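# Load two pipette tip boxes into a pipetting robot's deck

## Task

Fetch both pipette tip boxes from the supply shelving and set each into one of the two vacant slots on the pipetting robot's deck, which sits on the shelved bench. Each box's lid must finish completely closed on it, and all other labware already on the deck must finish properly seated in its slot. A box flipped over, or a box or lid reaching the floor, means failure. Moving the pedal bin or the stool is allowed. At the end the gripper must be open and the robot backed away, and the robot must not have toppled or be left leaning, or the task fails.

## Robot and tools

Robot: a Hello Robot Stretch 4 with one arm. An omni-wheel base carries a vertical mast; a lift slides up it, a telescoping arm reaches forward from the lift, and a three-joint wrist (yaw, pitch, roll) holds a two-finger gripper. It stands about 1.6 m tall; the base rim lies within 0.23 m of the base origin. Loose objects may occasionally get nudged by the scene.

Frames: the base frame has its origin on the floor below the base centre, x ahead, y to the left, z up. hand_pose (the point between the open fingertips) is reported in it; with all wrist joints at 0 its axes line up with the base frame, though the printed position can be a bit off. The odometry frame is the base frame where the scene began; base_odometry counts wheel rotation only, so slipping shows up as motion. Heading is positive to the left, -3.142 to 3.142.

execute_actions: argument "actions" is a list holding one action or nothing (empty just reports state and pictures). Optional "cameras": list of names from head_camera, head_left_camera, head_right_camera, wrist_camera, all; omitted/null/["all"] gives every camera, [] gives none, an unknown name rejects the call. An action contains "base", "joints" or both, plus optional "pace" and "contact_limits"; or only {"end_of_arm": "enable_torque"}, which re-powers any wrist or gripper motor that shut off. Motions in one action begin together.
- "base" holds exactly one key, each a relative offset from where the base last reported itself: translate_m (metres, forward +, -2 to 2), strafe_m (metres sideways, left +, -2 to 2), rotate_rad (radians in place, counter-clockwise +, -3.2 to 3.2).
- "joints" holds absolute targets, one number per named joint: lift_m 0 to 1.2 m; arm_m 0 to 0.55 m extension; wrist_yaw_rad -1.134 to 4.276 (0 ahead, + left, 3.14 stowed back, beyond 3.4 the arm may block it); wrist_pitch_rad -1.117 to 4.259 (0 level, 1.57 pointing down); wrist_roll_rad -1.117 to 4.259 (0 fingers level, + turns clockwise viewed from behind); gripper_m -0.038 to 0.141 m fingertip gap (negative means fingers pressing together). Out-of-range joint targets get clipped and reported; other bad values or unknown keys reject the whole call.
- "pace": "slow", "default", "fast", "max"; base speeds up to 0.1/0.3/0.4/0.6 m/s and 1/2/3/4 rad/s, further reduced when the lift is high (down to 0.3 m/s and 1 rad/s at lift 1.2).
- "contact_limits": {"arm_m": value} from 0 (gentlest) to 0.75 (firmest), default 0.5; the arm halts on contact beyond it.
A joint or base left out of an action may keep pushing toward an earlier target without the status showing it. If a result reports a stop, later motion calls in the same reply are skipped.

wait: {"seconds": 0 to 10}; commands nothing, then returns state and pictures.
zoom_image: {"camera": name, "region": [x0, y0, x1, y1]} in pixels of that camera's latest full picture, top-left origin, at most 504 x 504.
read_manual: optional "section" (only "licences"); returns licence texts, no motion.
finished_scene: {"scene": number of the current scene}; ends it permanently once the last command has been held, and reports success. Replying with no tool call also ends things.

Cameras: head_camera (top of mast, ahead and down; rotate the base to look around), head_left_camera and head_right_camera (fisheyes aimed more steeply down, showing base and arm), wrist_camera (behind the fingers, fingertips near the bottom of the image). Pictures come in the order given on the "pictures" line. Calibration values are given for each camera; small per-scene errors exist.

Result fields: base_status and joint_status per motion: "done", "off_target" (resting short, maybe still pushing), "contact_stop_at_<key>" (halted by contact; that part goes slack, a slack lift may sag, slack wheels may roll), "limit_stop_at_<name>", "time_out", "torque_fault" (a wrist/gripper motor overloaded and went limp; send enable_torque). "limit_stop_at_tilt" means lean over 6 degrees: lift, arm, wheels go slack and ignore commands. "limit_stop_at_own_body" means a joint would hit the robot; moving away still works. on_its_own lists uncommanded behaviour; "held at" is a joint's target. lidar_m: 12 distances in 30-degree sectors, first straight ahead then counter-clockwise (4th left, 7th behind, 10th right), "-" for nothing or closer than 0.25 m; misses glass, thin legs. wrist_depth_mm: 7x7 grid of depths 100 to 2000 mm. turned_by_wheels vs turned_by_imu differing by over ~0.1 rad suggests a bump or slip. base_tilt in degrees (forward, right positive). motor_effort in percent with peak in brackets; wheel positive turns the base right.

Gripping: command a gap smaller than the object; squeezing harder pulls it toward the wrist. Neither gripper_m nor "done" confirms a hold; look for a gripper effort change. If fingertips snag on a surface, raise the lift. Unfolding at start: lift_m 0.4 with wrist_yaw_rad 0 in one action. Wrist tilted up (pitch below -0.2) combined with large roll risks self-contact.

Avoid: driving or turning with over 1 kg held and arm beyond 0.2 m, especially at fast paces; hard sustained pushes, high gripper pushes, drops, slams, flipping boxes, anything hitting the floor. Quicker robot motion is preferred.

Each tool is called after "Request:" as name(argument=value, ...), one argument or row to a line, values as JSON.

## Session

Request:
execute_actions(
  actions=[],
)

Scene clock: 0.00 s.
base_odometry: x=+0.000 y=+0.000 heading=+0.000 (m, m, rad; odometry frame)
turned_by_wheels: +0.000 (rad since the last result)
turned_by_imu: +0.000 (rad since the last result)
base_tilt: forward=+0.6 right=+0.1 (deg)
lidar_m: 1.43 1.71 1.70 2.19 1.41 1.42 1.65 1.80 1.79 1.41 1.21 1.21
base_status: not commanded
joint_positions: lift_m=+0.190 arm_m=+0.000 wrist_yaw_rad=+3.185 wrist_pitch_rad=+0.018 wrist_roll_rad=+0.018 gripper_m=+0.057
joint_status: not commanded
motor_effort: lift_m=+19 arm_m=-1 wrist_yaw_rad=+1 wrist_pitch_rad=-5 wrist_roll_rad=+2 gripper_m=-2 wheel_0=+0 wheel_1=+0 wheel_2=+1 (%)
hand_pose: x=-0.1209 y=+0.0748 z=+0.3630 quat_wxyz=(-0.022, -0.009, +0.009, +1.000) (m; base frame)
wrist_depth_mm: - - 142 - - 1808 1576 / - - 139 - - 1537 1366 / - 106 138 - - 1808 1537 / - 123 139 - - 1708 1499 / 198 - - - 1808 1808 1537 / 206 1430 202 1499 209 1397 1336 / 206 904 917 140 960 1008 1042
pictures: head_camera, head_left_camera, head_right_camera, wrist_camera
camera_calibration (this result's frames):
wrist_camera: T_world_to_cam=[[-0.0772601, 0.996124, 0.0420448, -0.0897535], [-0.0387641, 0.0391378, -0.998482, 0.424467], [-0.996257, -0.0787726, 0.0355901, 0.09908], [0, 0, 0, 1]] pos_world=[0.108229, 0.0805978, 0.42407]
Images, in order (width x height): head_camera 420x560, head_left_camera 420x672, head_right_camera 420x672, wrist_camera 616x392.

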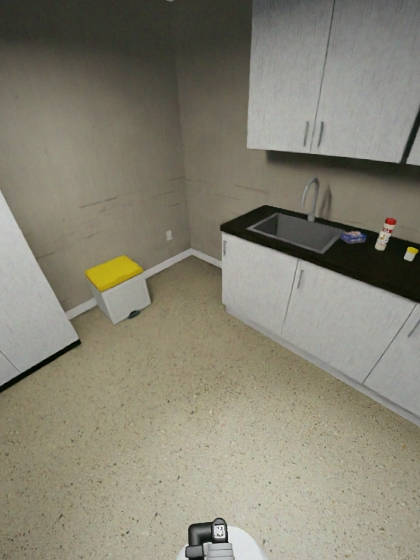

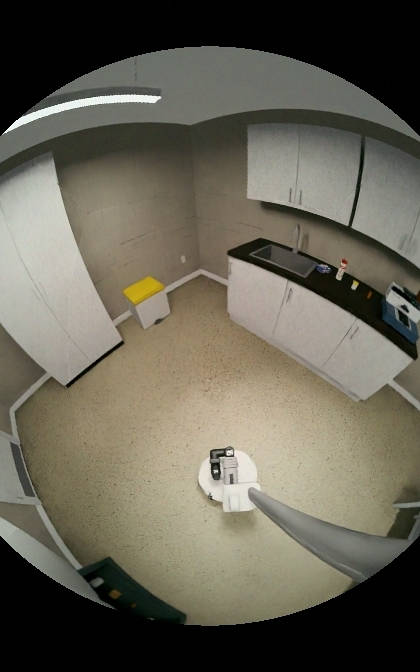

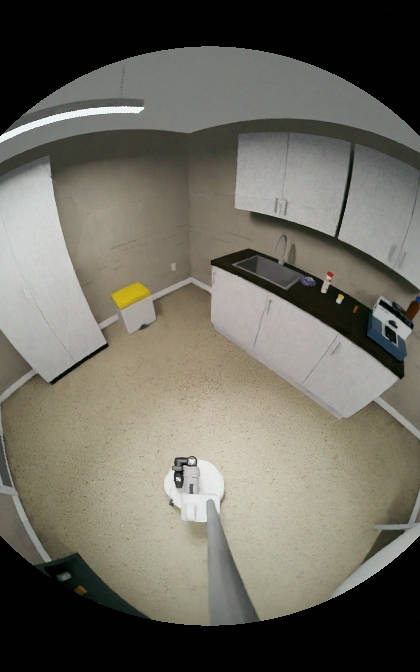

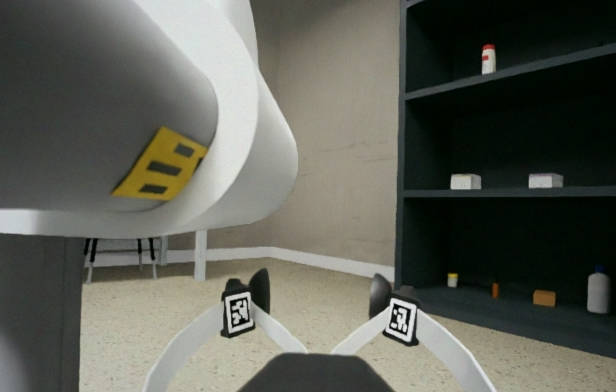

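Request:
execute_actions(
  actions=[
    {"base":{"rotate_rad":2.36},"joints":{"lift_m":0.505,"wrist_yaw_rad":0,"wrist_pitch_rad":0.35,"wrist_roll_rad":0,"gripper_m":0.141},"pace":"fast"},
  ],
  cameras=[],
)

Request:
execute_actions(
  actions=[
    {"base":{"translate_m":0.68},"joints":{"arm_m":0.1},"pace":"fast"},
  ],
  cameras=["head_camera","wrist_camera","head_left_camera"],
)

Scene clock: 3.53 s.
base_odometry: x=+0.000 y=+0.000 heading=+2.360 (m, m, rad; odometry frame)
turned_by_wheels: +2.360 (rad since the last result)
turned_by_imu: +2.386 (rad since the last result)
base_tilt: forward=+0.7 right=+0.3 (deg)
lidar_m: 1.39 1.47 1.88 1.80 2.53 1.27 1.22 1.29 1.81 1.69 1.80 1.95
base_status: done
joint_positions: lift_m=+0.505 arm_m=+0.000 wrist_yaw_rad=+0.000 wrist_pitch_rad=+0.352 wrist_roll_rad=+0.000 gripper_m=+0.141
joint_status: all done
motor_effort: lift_m=+24(26) arm_m=-1(0) wrist_yaw_rad=+0(7) wrist_pitch_rad=-6(5) wrist_roll_rad=+0(0) gripper_m=-1(2) wheel_0=-2(5) wheel_1=+0(9) wheel_2=-1(14) (%)
hand_pose: x=+0.4419 y=-0.0873 z=+0.5834 quat_wxyz=(+0.985, +0.000, +0.175, +0.000) (m; base frame)
wrist_depth_mm: 1205 1464 1499 1464 1430 1464 1366 / 1255 1537 1537 1499 1499 1464 1430 / 1661 1366 1576 1576 1576 1537 1499 / 1756 1618 1661 1661 1618 1618 1537 / 1366 1366 1397 1464 1576 1618 1618 / 1118 1078 216 1182 1205 208 1229 / 904 917 931 142 960 976 991
pictures: none
No camera images: the call's "cameras" was empty. Leave "cameras" out to get every camera's image.

Scene clock: 6.50 s.
base_odometry: x=-0.483 y=+0.479 heading=+2.360 (m, m, rad; odometry frame)
turned_by_wheels: +0.000 (rad since the last result)
turned_by_imu: +0.000 (rad since the last result)
base_tilt: forward=+0.7 right=+0.2 (deg)
lidar_m: 0.71 0.75 1.06 1.79 1.90 2.01 1.94 2.00 1.76 1.73 1.65 1.24
base_status: done
joint_positions: lift_m=+0.505 arm_m=+0.099 wrist_yaw_rad=+0.000 wrist_pitch_rad=+0.352 wrist_roll_rad=+0.000 gripper_m=+0.141
joint_status: all done
motor_effort: lift_m=+24(24) arm_m=+5(5) wrist_yaw_rad=+0(2) wrist_pitch_rad=-5(6) wrist_roll_rad=+1(0) gripper_m=-2(1) wheel_0=-1(8) wheel_1=+0(5) wheel_2=+3(13) (%)
hand_pose: x=+0.5409 y=-0.0874 z=+0.5834 quat_wxyz=(+0.985, +0.000, +0.175, +0.000) (m; base frame)
wrist_depth_mm: 798 778 768 359 778 759 759 / 831 820 798 404 809 788 778 / 854 831 831 455 842 820 820 / 549 564 580 530 878 878 854 / 976 442 427 621 931 891 891 / 991 976 216 759 946 208 946 / 809 798 809 142 960 960 946
pictures: head_camera, head_left_camera, wrist_camera
camera_calibration (this result's frames):
wrist_camera: T_world_to_cam=[[0.0517181, -0.997653, 0.0448691, -0.132023], [-0.292244, -0.0580817, -0.954578, 0.779565], [0.954944, 0.0362562, -0.294563, -0.114919], [0, 0, 0, 1]] pos_world=[0.344393, -0.0822684, 0.716228]
Images, in order (width x height): head_camera 420x560, head_left_camera 420x672, wrist_camera 616x392.

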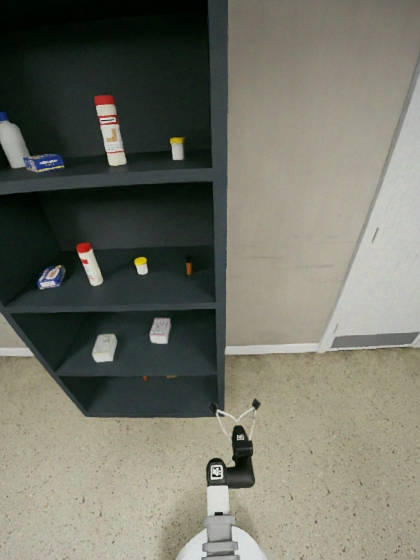

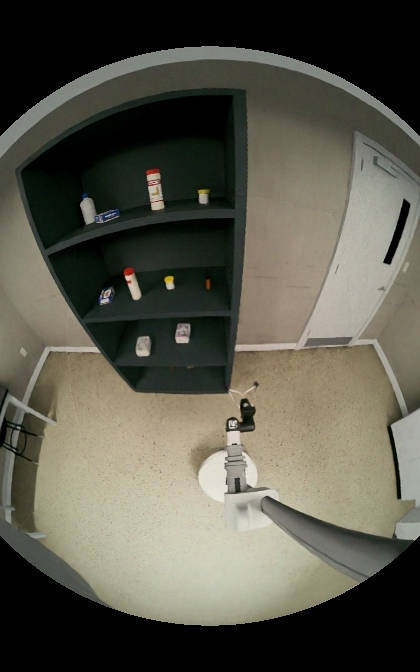

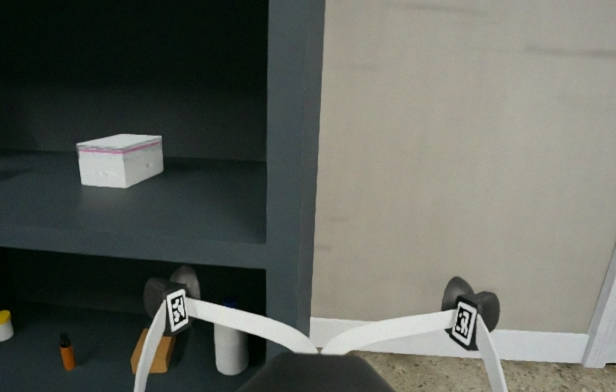

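Request:
execute_actions(
  actions=[
    {"base":{"strafe_m":0.37},"pace":"fast"},
  ],
  cameras=[],
)

Request:
execute_actions(
  actions=[
    {"joints":{"arm_m":0.38}},
  ],
  cameras=["wrist_camera"],
)

Scene clock: 9.57 s.
base_odometry: x=-0.743 y=+0.216 heading=+2.360 (m, m, rad; odometry frame)
turned_by_wheels: +0.000 (rad since the last result)
turned_by_imu: +0.002 (rad since the last result)
base_tilt: forward=+0.7 right=+0.1 (deg)
lidar_m: 0.71 0.77 1.81 1.41 1.50 2.64 1.91 2.01 2.19 2.09 1.68 0.75
base_status: done
joint_positions: lift_m=+0.505 arm_m=+0.099 wrist_yaw_rad=+0.000 wrist_pitch_rad=+0.352 wrist_roll_rad=+0.000 gripper_m=+0.141
joint_status: not commanded
motor_effort: lift_m=+24(24) arm_m=+5(5) wrist_yaw_rad=+1(2) wrist_pitch_rad=-5(4) wrist_roll_rad=+0(0) gripper_m=-1(1) wheel_0=+2(12) wheel_1=+0(14) wheel_2=+1(1) (%)
hand_pose: x=+0.5409 y=-0.0874 z=+0.5834 quat_wxyz=(+0.985, +0.000, +0.175, +0.000) (m; base frame)
wrist_depth_mm: 640 788 778 768 750 732 492 / 654 820 809 798 788 715 473 / 661 831 842 820 820 715 462 / 549 496 580 585 615 597 466 / 615 449 445 433 436 421 415 / 683 842 216 960 931 208 442 / 683 809 831 142 778 559 462
pictures: none
No camera images: the call's "cameras" was empty. Leave "cameras" out to get every camera's image.

Scene clock: 11.53 s.
base_odometry: x=-0.743 y=+0.216 heading=+2.360 (m, m, rad; odometry frame)
turned_by_wheels: +0.000 (rad since the last result)
turned_by_imu: +0.000 (rad since the last result)
base_tilt: forward=+0.7 right=+0.2 (deg)
lidar_m: 0.72 0.76 1.80 1.41 1.49 2.61 1.91 1.99 2.17 2.10 1.68 0.74
base_status: not commanded
joint_positions: lift_m=+0.505 arm_m=+0.379 wrist_yaw_rad=+0.000 wrist_pitch_rad=+0.352 wrist_roll_rad=+0.000 gripper_m=+0.141
joint_status: all done
motor_effort: lift_m=+24(24) arm_m=+5(5) wrist_yaw_rad=+0(2) wrist_pitch_rad=-6(5) wrist_roll_rad=+1(1) gripper_m=+0(1) wheel_0=+2(2) wheel_1=+0(0) wheel_2=+1(1) (%)
hand_pose: x=+0.8208 y=-0.0874 z=+0.5834 quat_wxyz=(+0.985, +0.000, +0.175, +0.000) (m; base frame)
wrist_depth_mm: 544 535 525 517 504 500 488 / 569 554 544 535 530 517 484 / 591 580 574 559 549 544 480 / 544 564 580 427 564 564 473 / 319 382 389 324 404 415 418 / 279 273 216 300 304 208 309 / 230 231 236 142 241 243 255
pictures: wrist_camera
camera_calibration (this result's frames):
wrist_camera: T_world_to_cam=[[0.0517186, -0.997653, 0.0448719, -0.146505], [-0.292193, -0.0580826, -0.954594, 0.861369], [0.95496, 0.036259, -0.294511, -0.382308], [0, 0, 0, 1]] pos_world=[0.624352, -0.0822681, 0.716238]
Images, in order (width x height): wrist_camera 616x392.

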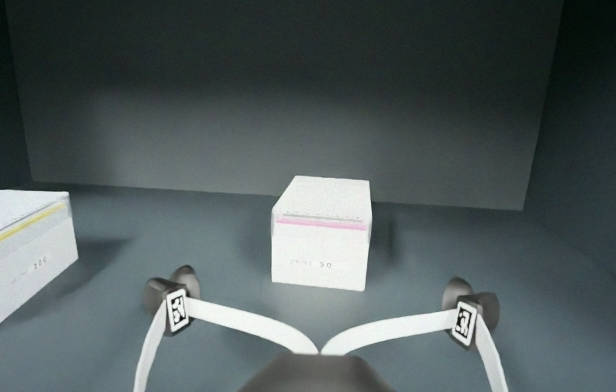

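Request:
execute_actions(
  actions=[
    {"base":{"strafe_m":0.016},"joints":{"lift_m":0.482,"wrist_yaw_rad":-0.07,"arm_m":0.523},"pace":"slow"},
  ],
  cameras=["wrist_camera"],
)

Scene clock: 15.50 s.
base_odometry: x=-0.755 y=+0.205 heading=+2.360 (m, m, rad; odometry frame)
turned_by_wheels: +0.000 (rad since the last result)
turned_by_imu: +0.001 (rad since the last result)
base_tilt: forward=+0.6 right=+0.2 (deg)
lidar_m: 0.70 0.77 1.80 1.40 1.47 2.64 1.93 2.00 2.18 2.11 1.67 0.76
base_status: done
joint_positions: lift_m=+0.482 arm_m=+0.522 wrist_yaw_rad=-0.070 wrist_pitch_rad=+0.352 wrist_roll_rad=+0.000 gripper_m=+0.141
joint_status: all done
motor_effort: lift_m=+14(22) arm_m=+5(5) wrist_yaw_rad=+0(3) wrist_pitch_rad=-5(5) wrist_roll_rad=+0(1) gripper_m=-1(1) wheel_0=-3(2) wheel_1=+5(7) wheel_2=+0(3) (%)
hand_pose: x=+0.9570 y=-0.1061 z=+0.5612 quat_wxyz=(+0.984, +0.006, +0.175, -0.034) (m; base frame)
wrist_depth_mm: 392 394 392 389 389 392 392 / 407 410 407 410 407 404 404 / 427 427 427 427 424 424 421 / 436 442 445 439 445 445 436 / 324 334 340 205 317 364 370 / 246 238 192 186 183 208 271 / 202 203 199 142 195 213 217
pictures: wrist_camera
camera_calibration (this result's frames):
wrist_camera: T_world_to_cam=[[-0.0182177, -0.998827, 0.0448716, -0.104438], [-0.295542, -0.0374941, -0.954594, 0.88429], [0.955156, -0.0306519, -0.294512, -0.525527], [0, 0, 0, 1]] pos_world=[0.761403, -0.0872684, 0.694051]
Images, in order (width x height): wrist_camera 616x392.

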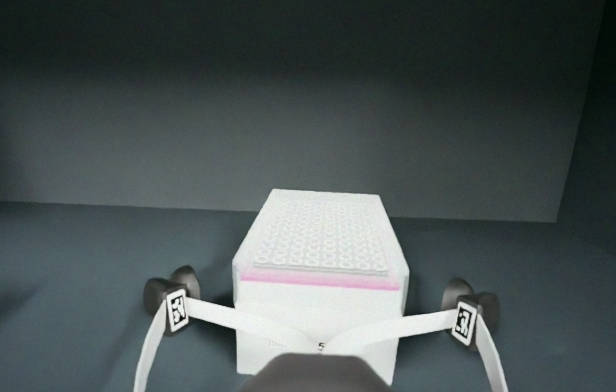

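Request:
execute_actions(
  actions=[
    {"joints":{"gripper_m":0.05,"arm_m":0.528}},
  ],
  cameras=[],
)

Request:
execute_actions(
  actions=[
    {"joints":{"lift_m":0.515},"pace":"slow"},
  ],
  cameras=["wrist_camera"],
)

Request:
execute_actions(
  actions=[
    {"base":{"translate_m":-0.6},"joints":{"arm_m":0.0},"pace":"fast"},
  ],
  cameras=[],
)

Request:
execute_actions(
  actions=[
    {"base":{"rotate_rad":1.52},"joints":{"lift_m":0.80,"wrist_yaw_rad":0}},
  ],
  cameras=["head_camera"],
)

Request:
zoom_image(
  camera="head_camera",
  region=[80, 180, 340, 340],
)

Scene clock: 19.03 s.
base_odometry: x=-0.755 y=+0.205 heading=+2.360 (m, m, rad; odometry frame)
turned_by_wheels: +0.000 (rad since the last result)
turned_by_imu: +0.001 (rad since the last result)
base_tilt: forward=+0.6 right=+0.2 (deg)
lidar_m: 0.71 0.76 1.81 1.39 1.50 2.63 1.90 2.00 2.18 2.12 1.69 0.75
base_status: not commanded
joint_positions: lift_m=+0.482 arm_m=+0.527 wrist_yaw_rad=-0.070 wrist_pitch_rad=+0.353 wrist_roll_rad=+0.000 gripper_m=+0.050
joint_status: all done
motor_effort: lift_m=+14(14) arm_m=+5(5) wrist_yaw_rad=+1(1) wrist_pitch_rad=-7(9) wrist_roll_rad=+0(0) gripper_m=-12(11) wheel_0=-3(3) wheel_1=+5(5) wheel_2=+0(0) (%)
hand_pose: x=+0.9620 y=-0.1061 z=+0.5609 quat_wxyz=(+0.984, +0.006, +0.175, -0.034) (m; base frame)
wrist_depth_mm: 387 387 387 387 384 384 384 / 404 404 402 402 402 404 402 / 421 421 421 421 424 424 418 / 433 436 439 433 439 442 430 / 324 330 336 197 314 359 368 / 244 250 179 176 174 267 268 / 200 196 196 178 183 202 216
pictures: none
No camera images: the call's "cameras" was empty. Leave "cameras" out to get every camera's image.

Scene clock: 20.13 s.
base_odometry: x=-0.755 y=+0.205 heading=+2.360 (m, m, rad; odometry frame)
turned_by_wheels: +0.000 (rad since the last result)
turned_by_imu: +0.000 (rad since the last result)
base_tilt: forward=+0.7 right=+0.2 (deg)
lidar_m: 0.73 0.76 1.82 1.38 1.48 2.65 1.91 2.00 2.18 2.11 1.69 0.75
base_status: not commanded
joint_positions: lift_m=+0.515 arm_m=+0.527 wrist_yaw_rad=-0.070 wrist_pitch_rad=+0.353 wrist_roll_rad=+0.000 gripper_m=+0.050
joint_status: all done
motor_effort: lift_m=+25(27) arm_m=+5(5) wrist_yaw_rad=+1(1) wrist_pitch_rad=-8(8) wrist_roll_rad=+0(0) gripper_m=-14(12) wheel_0=-3(3) wheel_1=+5(5) wheel_2=+0(0) (%)
hand_pose: x=+0.9619 y=-0.1061 z=+0.5929 quat_wxyz=(+0.984, +0.006, +0.176, -0.034) (m; base frame)
wrist_depth_mm: 387 389 387 387 384 387 384 / 404 404 404 402 402 399 399 / 421 424 421 418 424 418 418 / 442 442 442 442 439 442 430 / 387 399 410 194 427 433 418 / 296 303 182 179 179 322 324 / 242 237 232 176 177 244 266
pictures: wrist_camera
camera_calibration (this result's frames):
wrist_camera: T_world_to_cam=[[-0.0182275, -0.99883, 0.0448031, -0.105731], [-0.296815, -0.0373848, -0.954203, 0.917008], [0.954761, -0.030691, -0.295787, -0.519726], [0, 0, 0, 1]] pos_world=[0.766469, -0.0872763, 0.726021]
Images, in order (width x height): wrist_camera 616x392.

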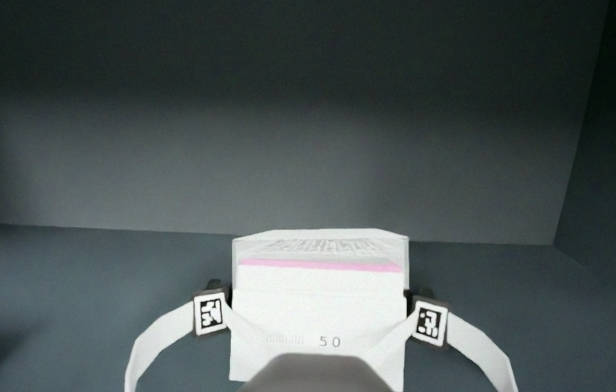

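Scene clock: 22.93 s.
base_odometry: x=-0.329 y=-0.217 heading=+2.360 (m, m, rad; odometry frame)
turned_by_wheels: +0.000 (rad since the last result)
turned_by_imu: +0.001 (rad since the last result)
base_tilt: forward=+0.6 right=+0.1 (deg)
lidar_m: 1.34 1.40 1.44 1.43 1.51 1.36 1.30 1.35 1.89 2.09 2.24 1.38
base_status: done
joint_positions: lift_m=+0.515 arm_m=+0.001 wrist_yaw_rad=-0.070 wrist_pitch_rad=+0.354 wrist_roll_rad=+0.000 gripper_m=+0.050
joint_status: all done
motor_effort: lift_m=+24(25) arm_m=-5(6) wrist_yaw_rad=+1(1) wrist_pitch_rad=-9(10) wrist_roll_rad=+0(0) gripper_m=-14(13) wheel_0=-1(8) wheel_1=+0(9) wheel_2=+0(18) (%)
hand_pose: x=+0.4357 y=-0.1062 z=+0.5929 quat_wxyz=(+0.984, +0.006, +0.176, -0.035) (m; base frame)
wrist_depth_mm: 1430 1205 1366 1397 1229 1430 1397 / 1499 1281 1464 1464 1430 1499 1464 / 1537 1205 1229 1499 1366 1537 1537 / 1661 1430 1576 1576 1537 1618 1576 / 1499 1336 1397 196 1464 1661 1661 / 1138 1138 182 179 179 1229 1255 / 917 904 904 173 180 946 991
pictures: none
No camera images: the call's "cameras" was empty. Leave "cameras" out to get every camera's image.

Scene clock: 25.17 s.
base_odometry: x=-0.329 y=-0.217 heading=-2.404 (m, m, rad; odometry frame)
turned_by_wheels: +1.519 (rad since the last result)
turned_by_imu: +1.536 (rad since the last result)
base_tilt: forward=+0.6 right=+0.1 (deg)
lidar_m: 1.39 1.43 1.99 1.28 1.34 1.89 2.11 2.16 1.38 1.30 1.39 1.46
base_status: done
joint_positions: lift_m=+0.800 arm_m=+0.001 wrist_yaw_rad=+0.000 wrist_pitch_rad=+0.353 wrist_roll_rad=+0.000 gripper_m=+0.050
joint_status: all done
motor_effort: lift_m=+25(27) arm_m=-5(5) wrist_yaw_rad=+0(10) wrist_pitch_rad=-8(11) wrist_roll_rad=+0(0) gripper_m=-12(14) wheel_0=-4(3) wheel_1=-3(9) wheel_2=-2(12) (%)
hand_pose: x=+0.4425 y=-0.0874 z=+0.8779 quat_wxyz=(+0.984, +0.000, +0.176, +0.000) (m; base frame)
wrist_depth_mm: 1808 1756 1708 1366 1336 1308 1708 / 1808 1808 1756 1756 1808 1366 1756 / - 1921 1464 1366 1430 1397 1863 / - - - - 1430 1808 1921 / - - - 196 1499 - - / 1537 1537 182 179 179 1618 1708 / 1281 1255 1255 173 181 1281 1366
pictures: head_camera
Images, in order (width x height): head_camera 420x560.

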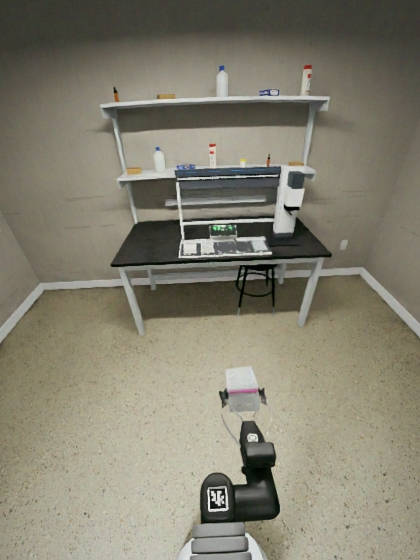

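Region (80, 180, 340, 340) of head_camera's 420x560 image, scaled by 1.938, with more detail than that image has; it fills the top 310 rows of this view, and the rest is white.

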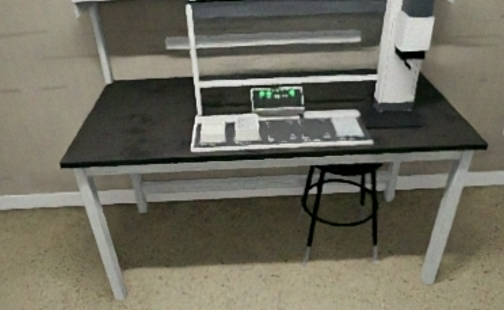

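Request:
execute_actions(
  actions=[
    {"base":{"translate_m":0.77},"joints":{"gripper_m":0.035,"arm_m":0.1}},
  ],
  cameras=["head_camera","wrist_camera"],
)

Request:
zoom_image(
  camera="head_camera",
  region=[130, 280, 330, 400],
)

Scene clock: 31.17 s.
base_odometry: x=-0.898 y=-0.735 heading=-2.403 (m, m, rad; odometry frame)
turned_by_wheels: +0.000 (rad since the last result)
turned_by_imu: +0.000 (rad since the last result)
base_tilt: forward=+0.6 right=+0.1 (deg)
lidar_m: 0.59 0.66 2.01 1.71 1.38 1.89 2.89 2.58 1.38 1.34 0.93 0.67
base_status: done
joint_positions: lift_m=+0.800 arm_m=+0.099 wrist_yaw_rad=+0.000 wrist_pitch_rad=+0.353 wrist_roll_rad=+0.000 gripper_m=+0.035
joint_status: all done
motor_effort: lift_m=+25(25) arm_m=+5(7) wrist_yaw_rad=+1(2) wrist_pitch_rad=-9(9) wrist_roll_rad=+1(1) gripper_m=-17(18) wheel_0=+2(6) wheel_1=+3(9) wheel_2=-1(10) (%)
hand_pose: x=+0.5407 y=-0.0874 z=+0.8779 quat_wxyz=(+0.984, +0.000, +0.176, +0.000) (m; base frame)
wrist_depth_mm: 1008 1008 991 976 976 960 946 / 1042 1025 1025 1025 1008 1008 991 / 1098 1098 1060 1025 1060 1042 1008 / 741 759 788 597 603 866 732 / 508 488 449 193 530 535 544 / 384 392 179 175 178 402 402 / 1205 418 366 169 170 171 357
pictures: head_camera, wrist_camera
camera_calibration (this result's frames):
wrist_camera: T_world_to_cam=[[0.0517186, -0.997657, 0.0447909, -0.14518], [-0.293662, -0.0580609, -0.954144, 1.06105], [0.954509, 0.0361936, -0.295977, -0.0265408], [0, 0, 0, 1]] pos_world=[0.344433, -0.0822733, 1.01105]
Images, in order (width x height): head_camera 420x560, wrist_camera 616x392.

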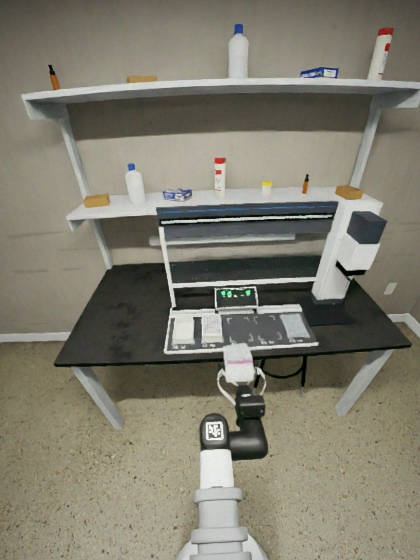

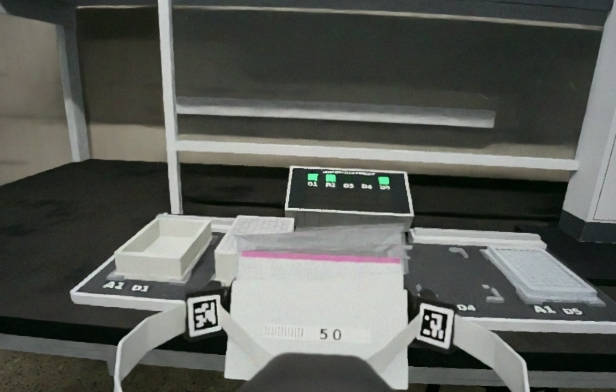

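Region (130, 280, 330, 400) of head_camera's 420x560 image, scaled by 2.520, with more detail than that image has; it fills the top 302 rows of this view, and the rest is white.

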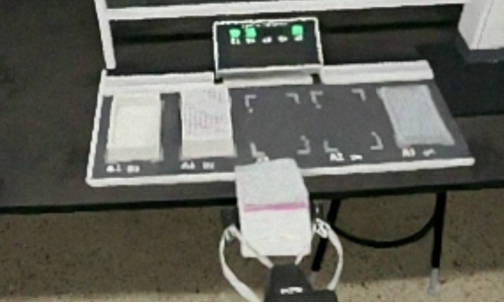

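Request:
execute_actions(
  actions=[
    {"base":{"strafe_m":-0.042},"joints":{"arm_m":0.30},"pace":"slow"},
  ],
  cameras=["wrist_camera"],
)

Request:
execute_actions(
  actions=[
    {"joints":{"lift_m":0.772},"pace":"slow"},
  ],
  cameras=["wrist_camera"],
)

Scene clock: 36.10 s.
base_odometry: x=-0.926 y=-0.704 heading=-2.403 (m, m, rad; odometry frame)
turned_by_wheels: +0.000 (rad since the last result)
turned_by_imu: +0.001 (rad since the last result)
base_tilt: forward=+0.6 right=+0.2 (deg)
lidar_m: 0.65 0.67 0.93 1.71 1.42 1.92 2.89 2.56 1.32 1.32 0.92 0.67
base_status: done
joint_positions: lift_m=+0.800 arm_m=+0.299 wrist_yaw_rad=+0.000 wrist_pitch_rad=+0.353 wrist_roll_rad=+0.000 gripper_m=+0.035
joint_status: all done
motor_effort: lift_m=+25(25) arm_m=+5(5) wrist_yaw_rad=+1(0) wrist_pitch_rad=-9(9) wrist_roll_rad=+0(1) gripper_m=-17(18) wheel_0=+2(7) wheel_1=-4(8) wheel_2=+0(6) (%)
hand_pose: x=+0.7407 y=-0.0874 z=+0.8779 quat_wxyz=(+0.984, +0.000, +0.176, +0.000) (m; base frame)
wrist_depth_mm: 820 820 809 798 788 788 778 / 854 854 831 831 831 820 820 / 878 904 891 878 866 866 854 / 707 699 707 433 759 723 798 / 500 512 449 193 402 564 574 / 343 325 179 176 178 387 384 / 279 238 249 169 170 172 324
pictures: wrist_camera
camera_calibration (this result's frames):
wrist_camera: T_world_to_cam=[[0.051683, -0.997659, 0.0447909, -0.155504], [-0.293664, -0.0580503, -0.954144, 1.11977], [0.95451, 0.0361596, -0.295977, -0.2174], [0, 0, 0, 1]] pos_world=[0.544385, -0.082276, 1.01105]
Images, in order (width x height): wrist_camera 616x392.

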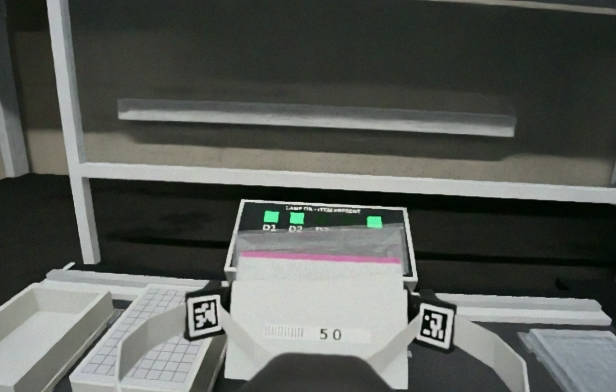

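Scene clock: 37.13 s.
base_odometry: x=-0.926 y=-0.704 heading=-2.403 (m, m, rad; odometry frame)
turned_by_wheels: +0.000 (rad since the last result)
turned_by_imu: +0.000 (rad since the last result)
base_tilt: forward=+0.6 right=+0.2 (deg)
lidar_m: 0.63 0.67 0.93 1.74 1.43 1.93 2.90 2.56 1.34 1.31 0.91 0.67
base_status: not commanded
joint_positions: lift_m=+0.772 arm_m=+0.299 wrist_yaw_rad=+0.000 wrist_pitch_rad=+0.353 wrist_roll_rad=+0.000 gripper_m=+0.035
joint_status: all done
motor_effort: lift_m=+14(24) arm_m=+5(5) wrist_yaw_rad=+0(1) wrist_pitch_rad=-10(10) wrist_roll_rad=+1(1) gripper_m=-18(18) wheel_0=+3(2) wheel_1=-4(4) wheel_2=+0(0) (%)
hand_pose: x=+0.7407 y=-0.0874 z=+0.8508 quat_wxyz=(+0.984, +0.000, +0.176, +0.000) (m; base frame)
wrist_depth_mm: 809 831 809 809 798 788 778 / 866 842 831 820 809 820 820 / 878 878 891 866 854 842 842 / 627 676 634 413 621 699 715 / 410 436 373 193 373 500 508 / 304 264 179 175 178 353 353 / 238 220 235 169 170 171 285
pictures: wrist_camera
camera_calibration (this result's frames):
wrist_camera: T_world_to_cam=[[0.0516833, -0.997659, 0.0447908, -0.154288], [-0.293664, -0.0580503, -0.954144, 1.09386], [0.95451, 0.0361599, -0.295977, -0.225441], [0, 0, 0, 1]] pos_world=[0.544387, -0.082276, 0.983884]
Images, in order (width x height): wrist_camera 616x392.

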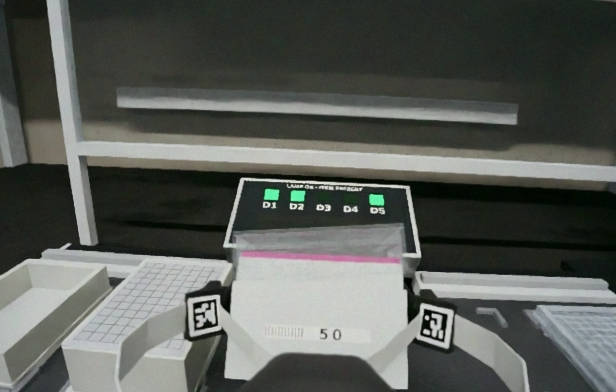

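Request:
execute_actions(
  actions=[
    {"joints":{"arm_m":0.316,"lift_m":0.755},"pace":"slow"},
  ],
  cameras=["wrist_camera","head_camera"],
)

Request:
zoom_image(
  camera="head_camera",
  region=[170, 290, 290, 370],
)

Scene clock: 39.57 s.
base_odometry: x=-0.926 y=-0.704 heading=-2.403 (m, m, rad; odometry frame)
turned_by_wheels: +0.000 (rad since the last result)
turned_by_imu: +0.000 (rad since the last result)
base_tilt: forward=+0.7 right=+0.0 (deg)
lidar_m: 0.63 0.66 0.94 1.73 1.43 1.92 2.89 2.53 1.33 1.29 0.91 0.66
base_status: not commanded
joint_positions: lift_m=+0.756 arm_m=+0.315 wrist_yaw_rad=+0.000 wrist_pitch_rad=+0.348 wrist_roll_rad=+0.000 gripper_m=+0.035
joint_status: all done
motor_effort: lift_m=+13(15) arm_m=+5(6) wrist_yaw_rad=+1(1) wrist_pitch_rad=+7(9) wrist_roll_rad=+1(1) gripper_m=-17(20) wheel_0=+2(3) wheel_1=-4(4) wheel_2=+0(0) (%)
hand_pose: x=+0.7572 y=-0.0874 z=+0.8354 quat_wxyz=(+0.985, +0.000, +0.173, +0.000) (m; base frame)
wrist_depth_mm: 809 798 809 798 778 778 768 / 831 831 820 809 788 809 788 / 866 866 854 842 842 831 831 / 574 647 597 392 402 741 768 / 375 413 355 207 351 480 484 / 270 242 178 175 176 332 334 / 206 200 224 171 171 171 273
pictures: head_camera, wrist_camera
camera_calibration (this result's frames):
wrist_camera: T_world_to_cam=[[0.0513927, -0.997661, 0.0450755, -0.154483], [-0.288356, -0.0580367, -0.955763, 1.08141], [0.956143, 0.0361215, -0.290664, -0.251404], [0, 0, 0, 1]] pos_world=[0.560149, -0.0822791, 0.96746]
Images, in order (width x height): head_camera 420x560, wrist_camera 616x392.

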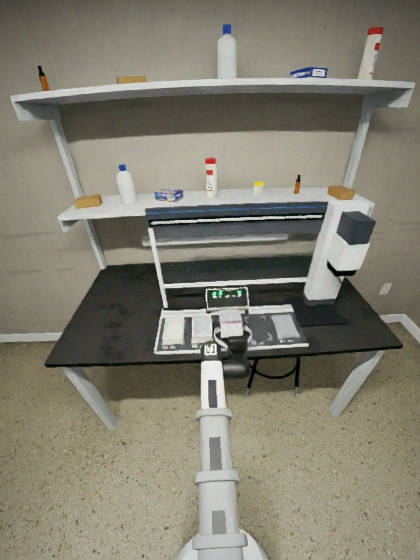

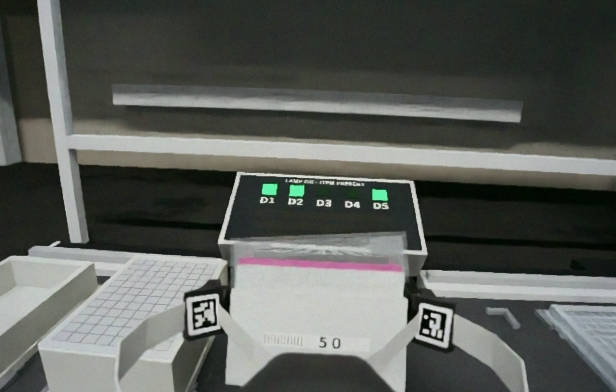

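Region (170, 290, 290, 370) of head_camera's 420x560 image, scaled by 4.200, with more detail than that image has.

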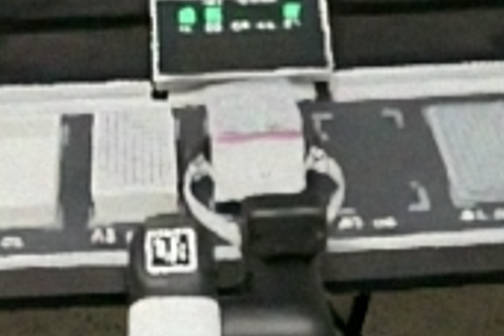

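Far edge is touching. Loosen a bit and continue lowering.

Request:
execute_actions(
  actions=[
    {"joints":{"gripper_m":0.062},"pace":"slow"},
  ],
  cameras=[],
)

Request:
execute_actions(
  actions=[
    {"joints":{"lift_m":0.738},"pace":"slow"},
  ],
  cameras=["wrist_camera"],
)

Scene clock: 41.87 s.
base_odometry: x=-0.926 y=-0.704 heading=-2.403 (m, m, rad; odometry frame)
turned_by_wheels: +0.000 (rad since the last result)
turned_by_imu: +0.000 (rad since the last result)
base_tilt: forward=+0.7 right=+0.1 (deg)
lidar_m: 0.65 0.66 0.94 1.72 1.41 1.93 2.88 2.54 1.34 1.31 0.92 0.67
base_status: not commanded
joint_positions: lift_m=+0.755 arm_m=+0.315 wrist_yaw_rad=+0.000 wrist_pitch_rad=+0.352 wrist_roll_rad=+0.000 gripper_m=+0.062
joint_status: all done
motor_effort: lift_m=+14(14) arm_m=+5(6) wrist_yaw_rad=+1(1) wrist_pitch_rad=-6(8) wrist_roll_rad=+0(1) gripper_m=-10(18) wheel_0=+2(2) wheel_1=-4(4) wheel_2=+0(0) (%)
hand_pose: x=+0.7568 y=-0.0874 z=+0.8342 quat_wxyz=(+0.985, +0.000, +0.175, +0.000) (m; base frame)
wrist_depth_mm: 809 809 788 788 778 768 768 / 842 831 820 809 798 798 798 / 866 866 854 842 842 831 820 / 559 627 585 389 397 707 741 / 370 370 353 204 347 466 473 / 267 237 185 182 182 324 327 / 204 200 229 159 180 247 268
pictures: none
No camera images: the call's "cameras" was empty. Leave "cameras" out to get every camera's image.

Scene clock: 42.73 s.
base_odometry: x=-0.926 y=-0.704 heading=-2.403 (m, m, rad; odometry frame)
turned_by_wheels: +0.000 (rad since the last result)
turned_by_imu: +0.000 (rad since the last result)
base_tilt: forward=+0.6 right=+0.2 (deg)
lidar_m: 0.64 0.67 0.93 1.74 1.42 1.93 2.88 2.56 1.34 1.31 0.92 0.65
base_status: not commanded
joint_positions: lift_m=+0.738 arm_m=+0.315 wrist_yaw_rad=+0.000 wrist_pitch_rad=+0.352 wrist_roll_rad=+0.000 gripper_m=+0.062
joint_status: all done
motor_effort: lift_m=+14(14) arm_m=+5(5) wrist_yaw_rad=+1(1) wrist_pitch_rad=-6(5) wrist_roll_rad=+1(0) gripper_m=-8(7) wheel_0=+3(2) wheel_1=-4(4) wheel_2=+0(0) (%)
hand_pose: x=+0.7568 y=-0.0874 z=+0.8171 quat_wxyz=(+0.985, +0.000, +0.175, +0.000) (m; base frame)
wrist_depth_mm: 798 809 788 788 788 778 768 / 842 831 820 820 809 798 798 / 820 820 866 842 831 831 820 / 512 580 496 366 368 654 676 / 312 279 301 205 338 399 418 / 223 209 183 181 180 296 297 / 202 197 215 160 183 224 244
pictures: wrist_camera
camera_calibration (this result's frames):
wrist_camera: T_world_to_cam=[[0.0515389, -0.997663, 0.0448512, -0.153578], [-0.292549, -0.0580232, -0.954489, 1.06591], [0.954861, 0.0360721, -0.294855, -0.251956], [0, 0, 0, 1]] pos_world=[0.560329, -0.0822828, 0.949999]
Images, in order (width x height): wrist_camera 616x392.

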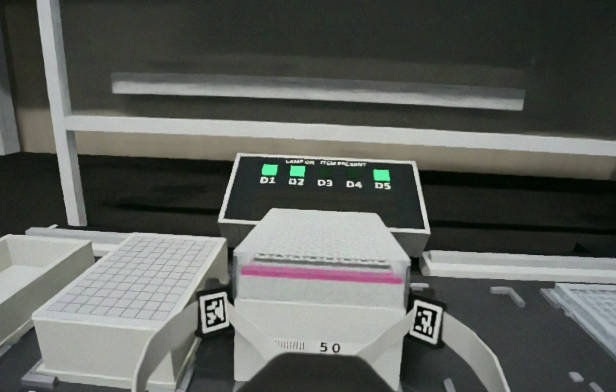

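Request:
execute_actions(
  actions=[
    {"joints":{"lift_m":0.725},"pace":"slow"},
  ],
  cameras=["wrist_camera"],
)

Request:
execute_actions(
  actions=[
    {"joints":{"lift_m":0.726,"gripper_m":0.095},"pace":"slow"},
  ],
  cameras=[],
)

Request:
execute_actions(
  actions=[
    {"joints":{"arm_m":0.19},"pace":"slow"},
  ],
  cameras=["wrist_camera"],
)

Request:
zoom_image(
  camera="wrist_camera",
  region=[200, 140, 440, 300],
)

Scene clock: 44.57 s.
base_odometry: x=-0.926 y=-0.704 heading=-2.403 (m, m, rad; odometry frame)
turned_by_wheels: +0.000 (rad since the last result)
turned_by_imu: +0.000 (rad since the last result)
base_tilt: forward=+0.6 right=+0.1 (deg)
lidar_m: 0.63 0.65 0.94 1.73 1.43 1.92 2.90 2.55 1.33 1.30 0.92 0.66
base_status: not commanded
joint_positions: lift_m=+0.725 arm_m=+0.315 wrist_yaw_rad=+0.000 wrist_pitch_rad=+0.352 wrist_roll_rad=+0.000 gripper_m=+0.062
joint_status: all done
motor_effort: lift_m=+13(13) arm_m=+5(5) wrist_yaw_rad=+1(1) wrist_pitch_rad=-4(5) wrist_roll_rad=+0(1) gripper_m=-9(10) wheel_0=+2(3) wheel_1=-4(4) wheel_2=+0(0) (%)
hand_pose: x=+0.7568 y=-0.0874 z=+0.8044 quat_wxyz=(+0.985, +0.000, +0.175, +0.000) (m; base frame)
wrist_depth_mm: 809 798 788 798 778 768 768 / 831 831 831 809 809 788 809 / 768 866 866 394 399 854 820 / 480 535 462 351 353 621 634 / 293 251 290 202 322 351 349 / 195 193 183 180 180 273 276 / 198 196 201 161 186 208 223
pictures: wrist_camera
camera_calibration (this result's frames):
wrist_camera: T_world_to_cam=[[0.0514981, -0.997664, 0.0448873, -0.15301], [-0.291872, -0.0580201, -0.954696, 1.05341], [0.95507, 0.0360637, -0.294178, -0.256488], [0, 0, 0, 1]] pos_world=[0.560306, -0.0822835, 0.937105]
Images, in order (width x height): wrist_camera 616x392.

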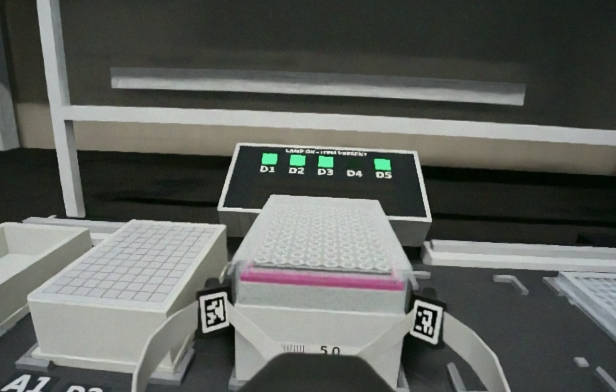

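Scene clock: 46.23 s.
base_odometry: x=-0.926 y=-0.704 heading=-2.403 (m, m, rad; odometry frame)
turned_by_wheels: +0.000 (rad since the last result)
turned_by_imu: +0.000 (rad since the last result)
base_tilt: forward=+0.6 right=+0.1 (deg)
lidar_m: 0.63 0.65 0.92 1.74 1.42 1.92 2.88 2.55 1.35 1.32 0.92 0.67
base_status: not commanded
joint_positions: lift_m=+0.726 arm_m=+0.315 wrist_yaw_rad=-0.001 wrist_pitch_rad=+0.352 wrist_roll_rad=+0.000 gripper_m=+0.095
joint_status: all done
motor_effort: lift_m=+24(25) arm_m=+5(5) wrist_yaw_rad=+3(5) wrist_pitch_rad=-6(6) wrist_roll_rad=+0(1) gripper_m=+0(8) wheel_0=+2(2) wheel_1=-4(4) wheel_2=+0(0) (%)
hand_pose: x=+0.7567 y=-0.0876 z=+0.8042 quat_wxyz=(+0.985, +0.000, +0.175, +0.000) (m; base frame)
wrist_depth_mm: 809 798 798 788 788 768 778 / 831 820 809 809 809 798 788 / 768 866 854 394 397 842 831 / 473 535 459 351 353 615 634 / 293 250 291 211 320 351 349 / 195 193 188 183 184 274 274 / 198 196 200 141 196 209 221
pictures: none
No camera images: the call's "cameras" was empty. Leave "cameras" out to get every camera's image.

Scene clock: 48.77 s.
base_odometry: x=-0.926 y=-0.704 heading=-2.403 (m, m, rad; odometry frame)
turned_by_wheels: +0.000 (rad since the last result)
turned_by_imu: +0.001 (rad since the last result)
base_tilt: forward=+0.6 right=+0.1 (deg)
lidar_m: 0.62 0.67 0.93 1.74 1.42 1.93 2.89 2.52 1.35 1.32 0.91 0.66
base_status: not commanded
joint_positions: lift_m=+0.726 arm_m=+0.191 wrist_yaw_rad=+0.000 wrist_pitch_rad=+0.352 wrist_roll_rad=+0.000 gripper_m=+0.095
joint_status: all done
motor_effort: lift_m=+24(24) arm_m=-5(5) wrist_yaw_rad=+1(3) wrist_pitch_rad=-6(7) wrist_roll_rad=+0(1) gripper_m=+0(2) wheel_0=+2(2) wheel_1=-4(4) wheel_2=+0(0) (%)
hand_pose: x=+0.6326 y=-0.0874 z=+0.8043 quat_wxyz=(+0.985, +0.000, +0.175, +0.000) (m; base frame)
wrist_depth_mm: 931 917 904 904 904 891 866 / 946 931 878 917 917 904 917 / 946 976 976 504 508 946 946 / 517 424 384 327 459 609 621 / 315 317 314 309 342 370 377 / 268 276 198 277 216 274 277 / 314 256 255 141 251 245 247
pictures: wrist_camera
camera_calibration (this result's frames):
wrist_camera: T_world_to_cam=[[0.0515996, -0.99766, 0.0448535, -0.146626], [-0.292503, -0.0580416, -0.954501, 1.01733], [0.954871, 0.0361321, -0.294814, -0.137196], [0, 0, 0, 1]] pos_world=[0.436144, -0.0822781, 0.937176]
Images, in order (width x height): wrist_camera 616x392.

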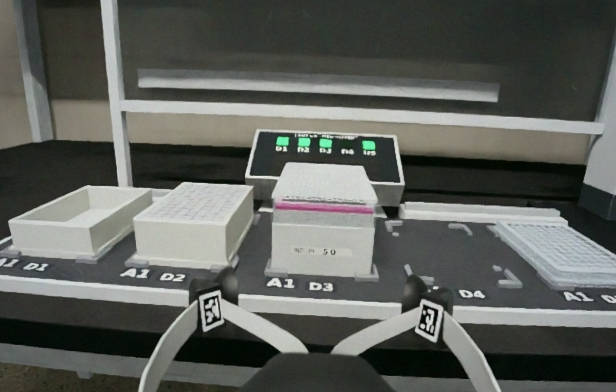

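Region (200, 140, 440, 300) of wrist_camera's 616x392 image, scaled by 2.100.

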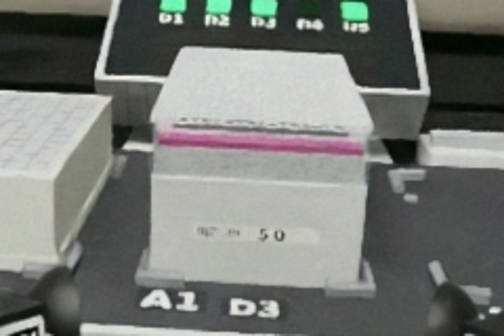

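Request:
execute_actions(
  actions=[
    {"base":{"translate_m":-0.51},"joints":{"arm_m":0.0,"gripper_m":0.141},"pace":"max"},
  ],
  cameras=[],
)

Request:
execute_actions(
  actions=[
    {"base":{"rotate_rad":-1.52},"joints":{"lift_m":0.50},"pace":"fast"},
  ],
  cameras=[],
)

Request:
execute_actions(
  actions=[
    {"base":{"translate_m":0.56},"joints":{"arm_m":0.22},"pace":"fast"},
  ],
  cameras=["wrist_camera","head_camera"],
)

Scene clock: 53.17 s.
base_odometry: x=-0.549 y=-0.361 heading=-2.404 (m, m, rad; odometry frame)
turned_by_wheels: +0.000 (rad since the last result)
turned_by_imu: +0.002 (rad since the last result)
base_tilt: forward=+0.6 right=+0.1 (deg)
lidar_m: 1.14 1.21 2.04 1.33 1.39 1.95 2.35 2.51 1.34 1.28 1.86 1.20
base_status: done
joint_positions: lift_m=+0.726 arm_m=+0.001 wrist_yaw_rad=+0.000 wrist_pitch_rad=+0.352 wrist_roll_rad=+0.000 gripper_m=+0.141
joint_status: all done
motor_effort: lift_m=+24(24) arm_m=-5(5) wrist_yaw_rad=+1(0) wrist_pitch_rad=-6(5) wrist_roll_rad=+1(0) gripper_m=-1(4) wheel_0=-1(8) wheel_1=-1(7) wheel_2=+1(12) (%)
hand_pose: x=+0.4426 y=-0.0874 z=+0.8043 quat_wxyz=(+0.985, +0.000, +0.175, +0.000) (m; base frame)
wrist_depth_mm: 1537 1576 1499 1499 1499 1025 1464 / 1618 1618 1576 1499 1537 1098 1537 / 1661 1025 1025 976 1118 1118 1576 / 1708 1756 1756 1756 1160 1618 960 / 1808 1808 1756 1808 1708 1756 1708 / 1397 1366 216 1537 1255 208 1464 / 1182 1182 1255 142 1255 1229 1255
pictures: none
No camera images: the call's "cameras" was empty. Leave "cameras" out to get every camera's image.

Scene clock: 55.03 s.
base_odometry: x=-0.549 y=-0.361 heading=+2.360 (m, m, rad; odometry frame)
turned_by_wheels: -1.519 (rad since the last result)
turned_by_imu: -1.535 (rad since the last result)
base_tilt: forward=+0.7 right=+0.1 (deg)
lidar_m: 1.28 1.88 1.17 1.15 1.23 2.05 1.35 1.38 1.98 2.35 2.41 1.33
base_status: done
joint_positions: lift_m=+0.500 arm_m=+0.001 wrist_yaw_rad=+0.000 wrist_pitch_rad=+0.352 wrist_roll_rad=+0.000 gripper_m=+0.141
joint_status: all done
motor_effort: lift_m=+14(22) arm_m=-5(5) wrist_yaw_rad=+1(0) wrist_pitch_rad=-4(5) wrist_roll_rad=+0(0) gripper_m=-1(1) wheel_0=+1(6) wheel_1=+3(11) wheel_2=+3(9) (%)
hand_pose: x=+0.4426 y=-0.0875 z=+0.5792 quat_wxyz=(+0.985, +0.000, +0.175, +0.000) (m; base frame)
wrist_depth_mm: 1464 1464 1397 1336 1336 1229 991 / 1499 1499 1464 1430 1397 1308 1336 / 1576 1576 1537 1430 1281 1118 1397 / 1618 1661 1576 1537 1499 1255 1499 / 1430 1464 1430 1397 1366 1255 1537 / 1098 1060 216 1160 1160 207 1205 / 917 904 931 142 960 960 976
pictures: none
No camera images: the call's "cameras" was empty. Leave "cameras" out to get every camera's image.

Scene clock: 57.73 s.
base_odometry: x=-0.947 y=+0.033 heading=+2.360 (m, m, rad; odometry frame)
turned_by_wheels: +0.000 (rad since the last result)
turned_by_imu: +0.000 (rad since the last result)
base_tilt: forward=+0.6 right=+0.1 (deg)
lidar_m: 0.72 0.79 1.20 1.12 1.22 2.64 1.92 2.01 2.45 2.38 1.70 0.75
base_status: done
joint_positions: lift_m=+0.500 arm_m=+0.219 wrist_yaw_rad=+0.000 wrist_pitch_rad=+0.352 wrist_roll_rad=+0.000 gripper_m=+0.141
joint_status: all done
motor_effort: lift_m=+15(14) arm_m=+5(8) wrist_yaw_rad=+0(2) wrist_pitch_rad=-5(5) wrist_roll_rad=+1(0) gripper_m=+1(1) wheel_0=+1(8) wheel_1=+0(10) wheel_2=+3(13) (%)
hand_pose: x=+0.6609 y=-0.0874 z=+0.5792 quat_wxyz=(+0.985, +0.000, +0.175, +0.000) (m; base frame)
wrist_depth_mm: 309 439 661 661 640 634 627 / 315 449 683 691 683 661 647 / 322 459 715 715 699 691 676 / 324 466 569 375 603 621 640 / 325 375 387 366 402 407 415 / 334 322 216 312 307 208 303 / 359 452 798 142 831 809 668
pictures: head_camera, wrist_camera
camera_calibration (this result's frames):
wrist_camera: T_world_to_cam=[[0.0517672, -0.997651, 0.0448676, -0.138058], [-0.292227, -0.0580941, -0.954583, 0.81059], [0.954947, 0.0363045, -0.294548, -0.230779], [0, 0, 0, 1]] pos_world=[0.464405, -0.0822647, 0.711994]
Images, in order (width x height): head_camera 420x560, wrist_camera 616x392.

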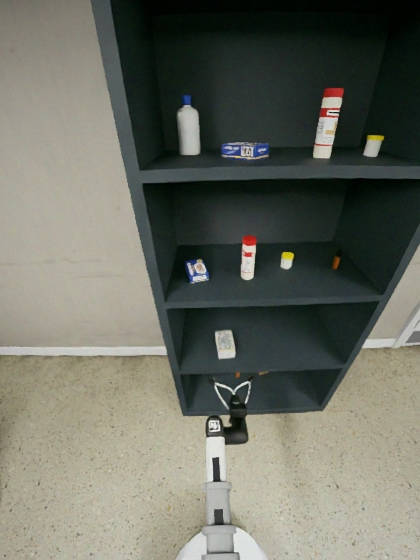

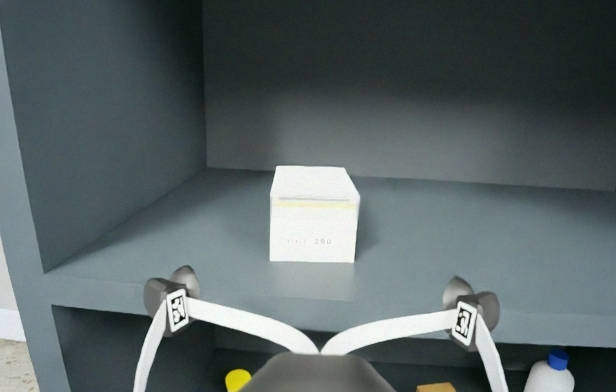

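Request:
execute_actions(
  actions=[
    {"base":{"strafe_m":-0.010},"joints":{"lift_m":0.482,"wrist_yaw_rad":0.08,"arm_m":0.40},"pace":"slow"},
  ],
  cameras=["wrist_camera"],
)

Scene clock: 61.73 s.
base_odometry: x=-0.940 y=+0.040 heading=+2.360 (m, m, rad; odometry frame)
turned_by_wheels: +0.000 (rad since the last result)
turned_by_imu: +0.001 (rad since the last result)
base_tilt: forward=+0.7 right=+0.1 (deg)
lidar_m: 0.71 0.79 1.78 1.14 1.20 2.61 1.92 2.01 2.45 2.35 1.69 0.73
base_status: done
joint_positions: lift_m=+0.482 arm_m=+0.399 wrist_yaw_rad=+0.080 wrist_pitch_rad=+0.352 wrist_roll_rad=+0.000 gripper_m=+0.141
joint_status: all done
motor_effort: lift_m=+14(14) arm_m=+5(7) wrist_yaw_rad=+1(6) wrist_pitch_rad=-6(6) wrist_roll_rad=+1(1) gripper_m=-1(1) wheel_0=+2(7) wheel_1=-2(6) wheel_2=+0(3) (%)
hand_pose: x=+0.8469 y=-0.0655 z=+0.5612 quat_wxyz=(+0.984, -0.007, +0.175, +0.039) (m; base frame)
wrist_depth_mm: 282 384 508 492 480 462 445 / 287 389 530 517 496 477 466 / 291 402 549 539 517 496 484 / 297 410 504 525 525 512 500 / 293 334 342 205 319 364 368 / 246 238 193 178 179 208 271 / 201 202 198 141 192 213 218
pictures: wrist_camera
camera_calibration (this result's frames):
wrist_camera: T_world_to_cam=[[0.13114, -0.990348, 0.0448677, -0.191808], [-0.286667, -0.0812073, -0.954582, 0.842852], [0.949012, 0.112322, -0.29455, -0.404508], [0, 0, 0, 1]] pos_world=[0.650655, -0.0760756, 0.69403]
Images, in order (width x height): wrist_camera 616x392.

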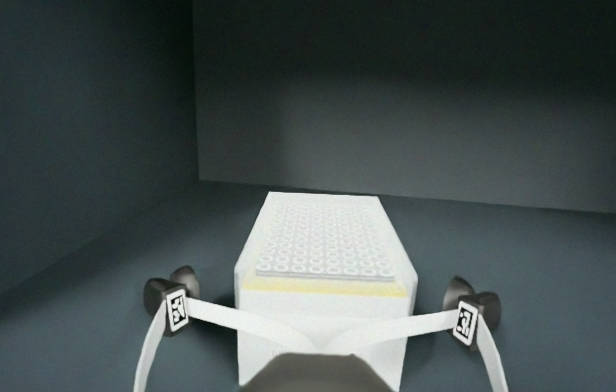

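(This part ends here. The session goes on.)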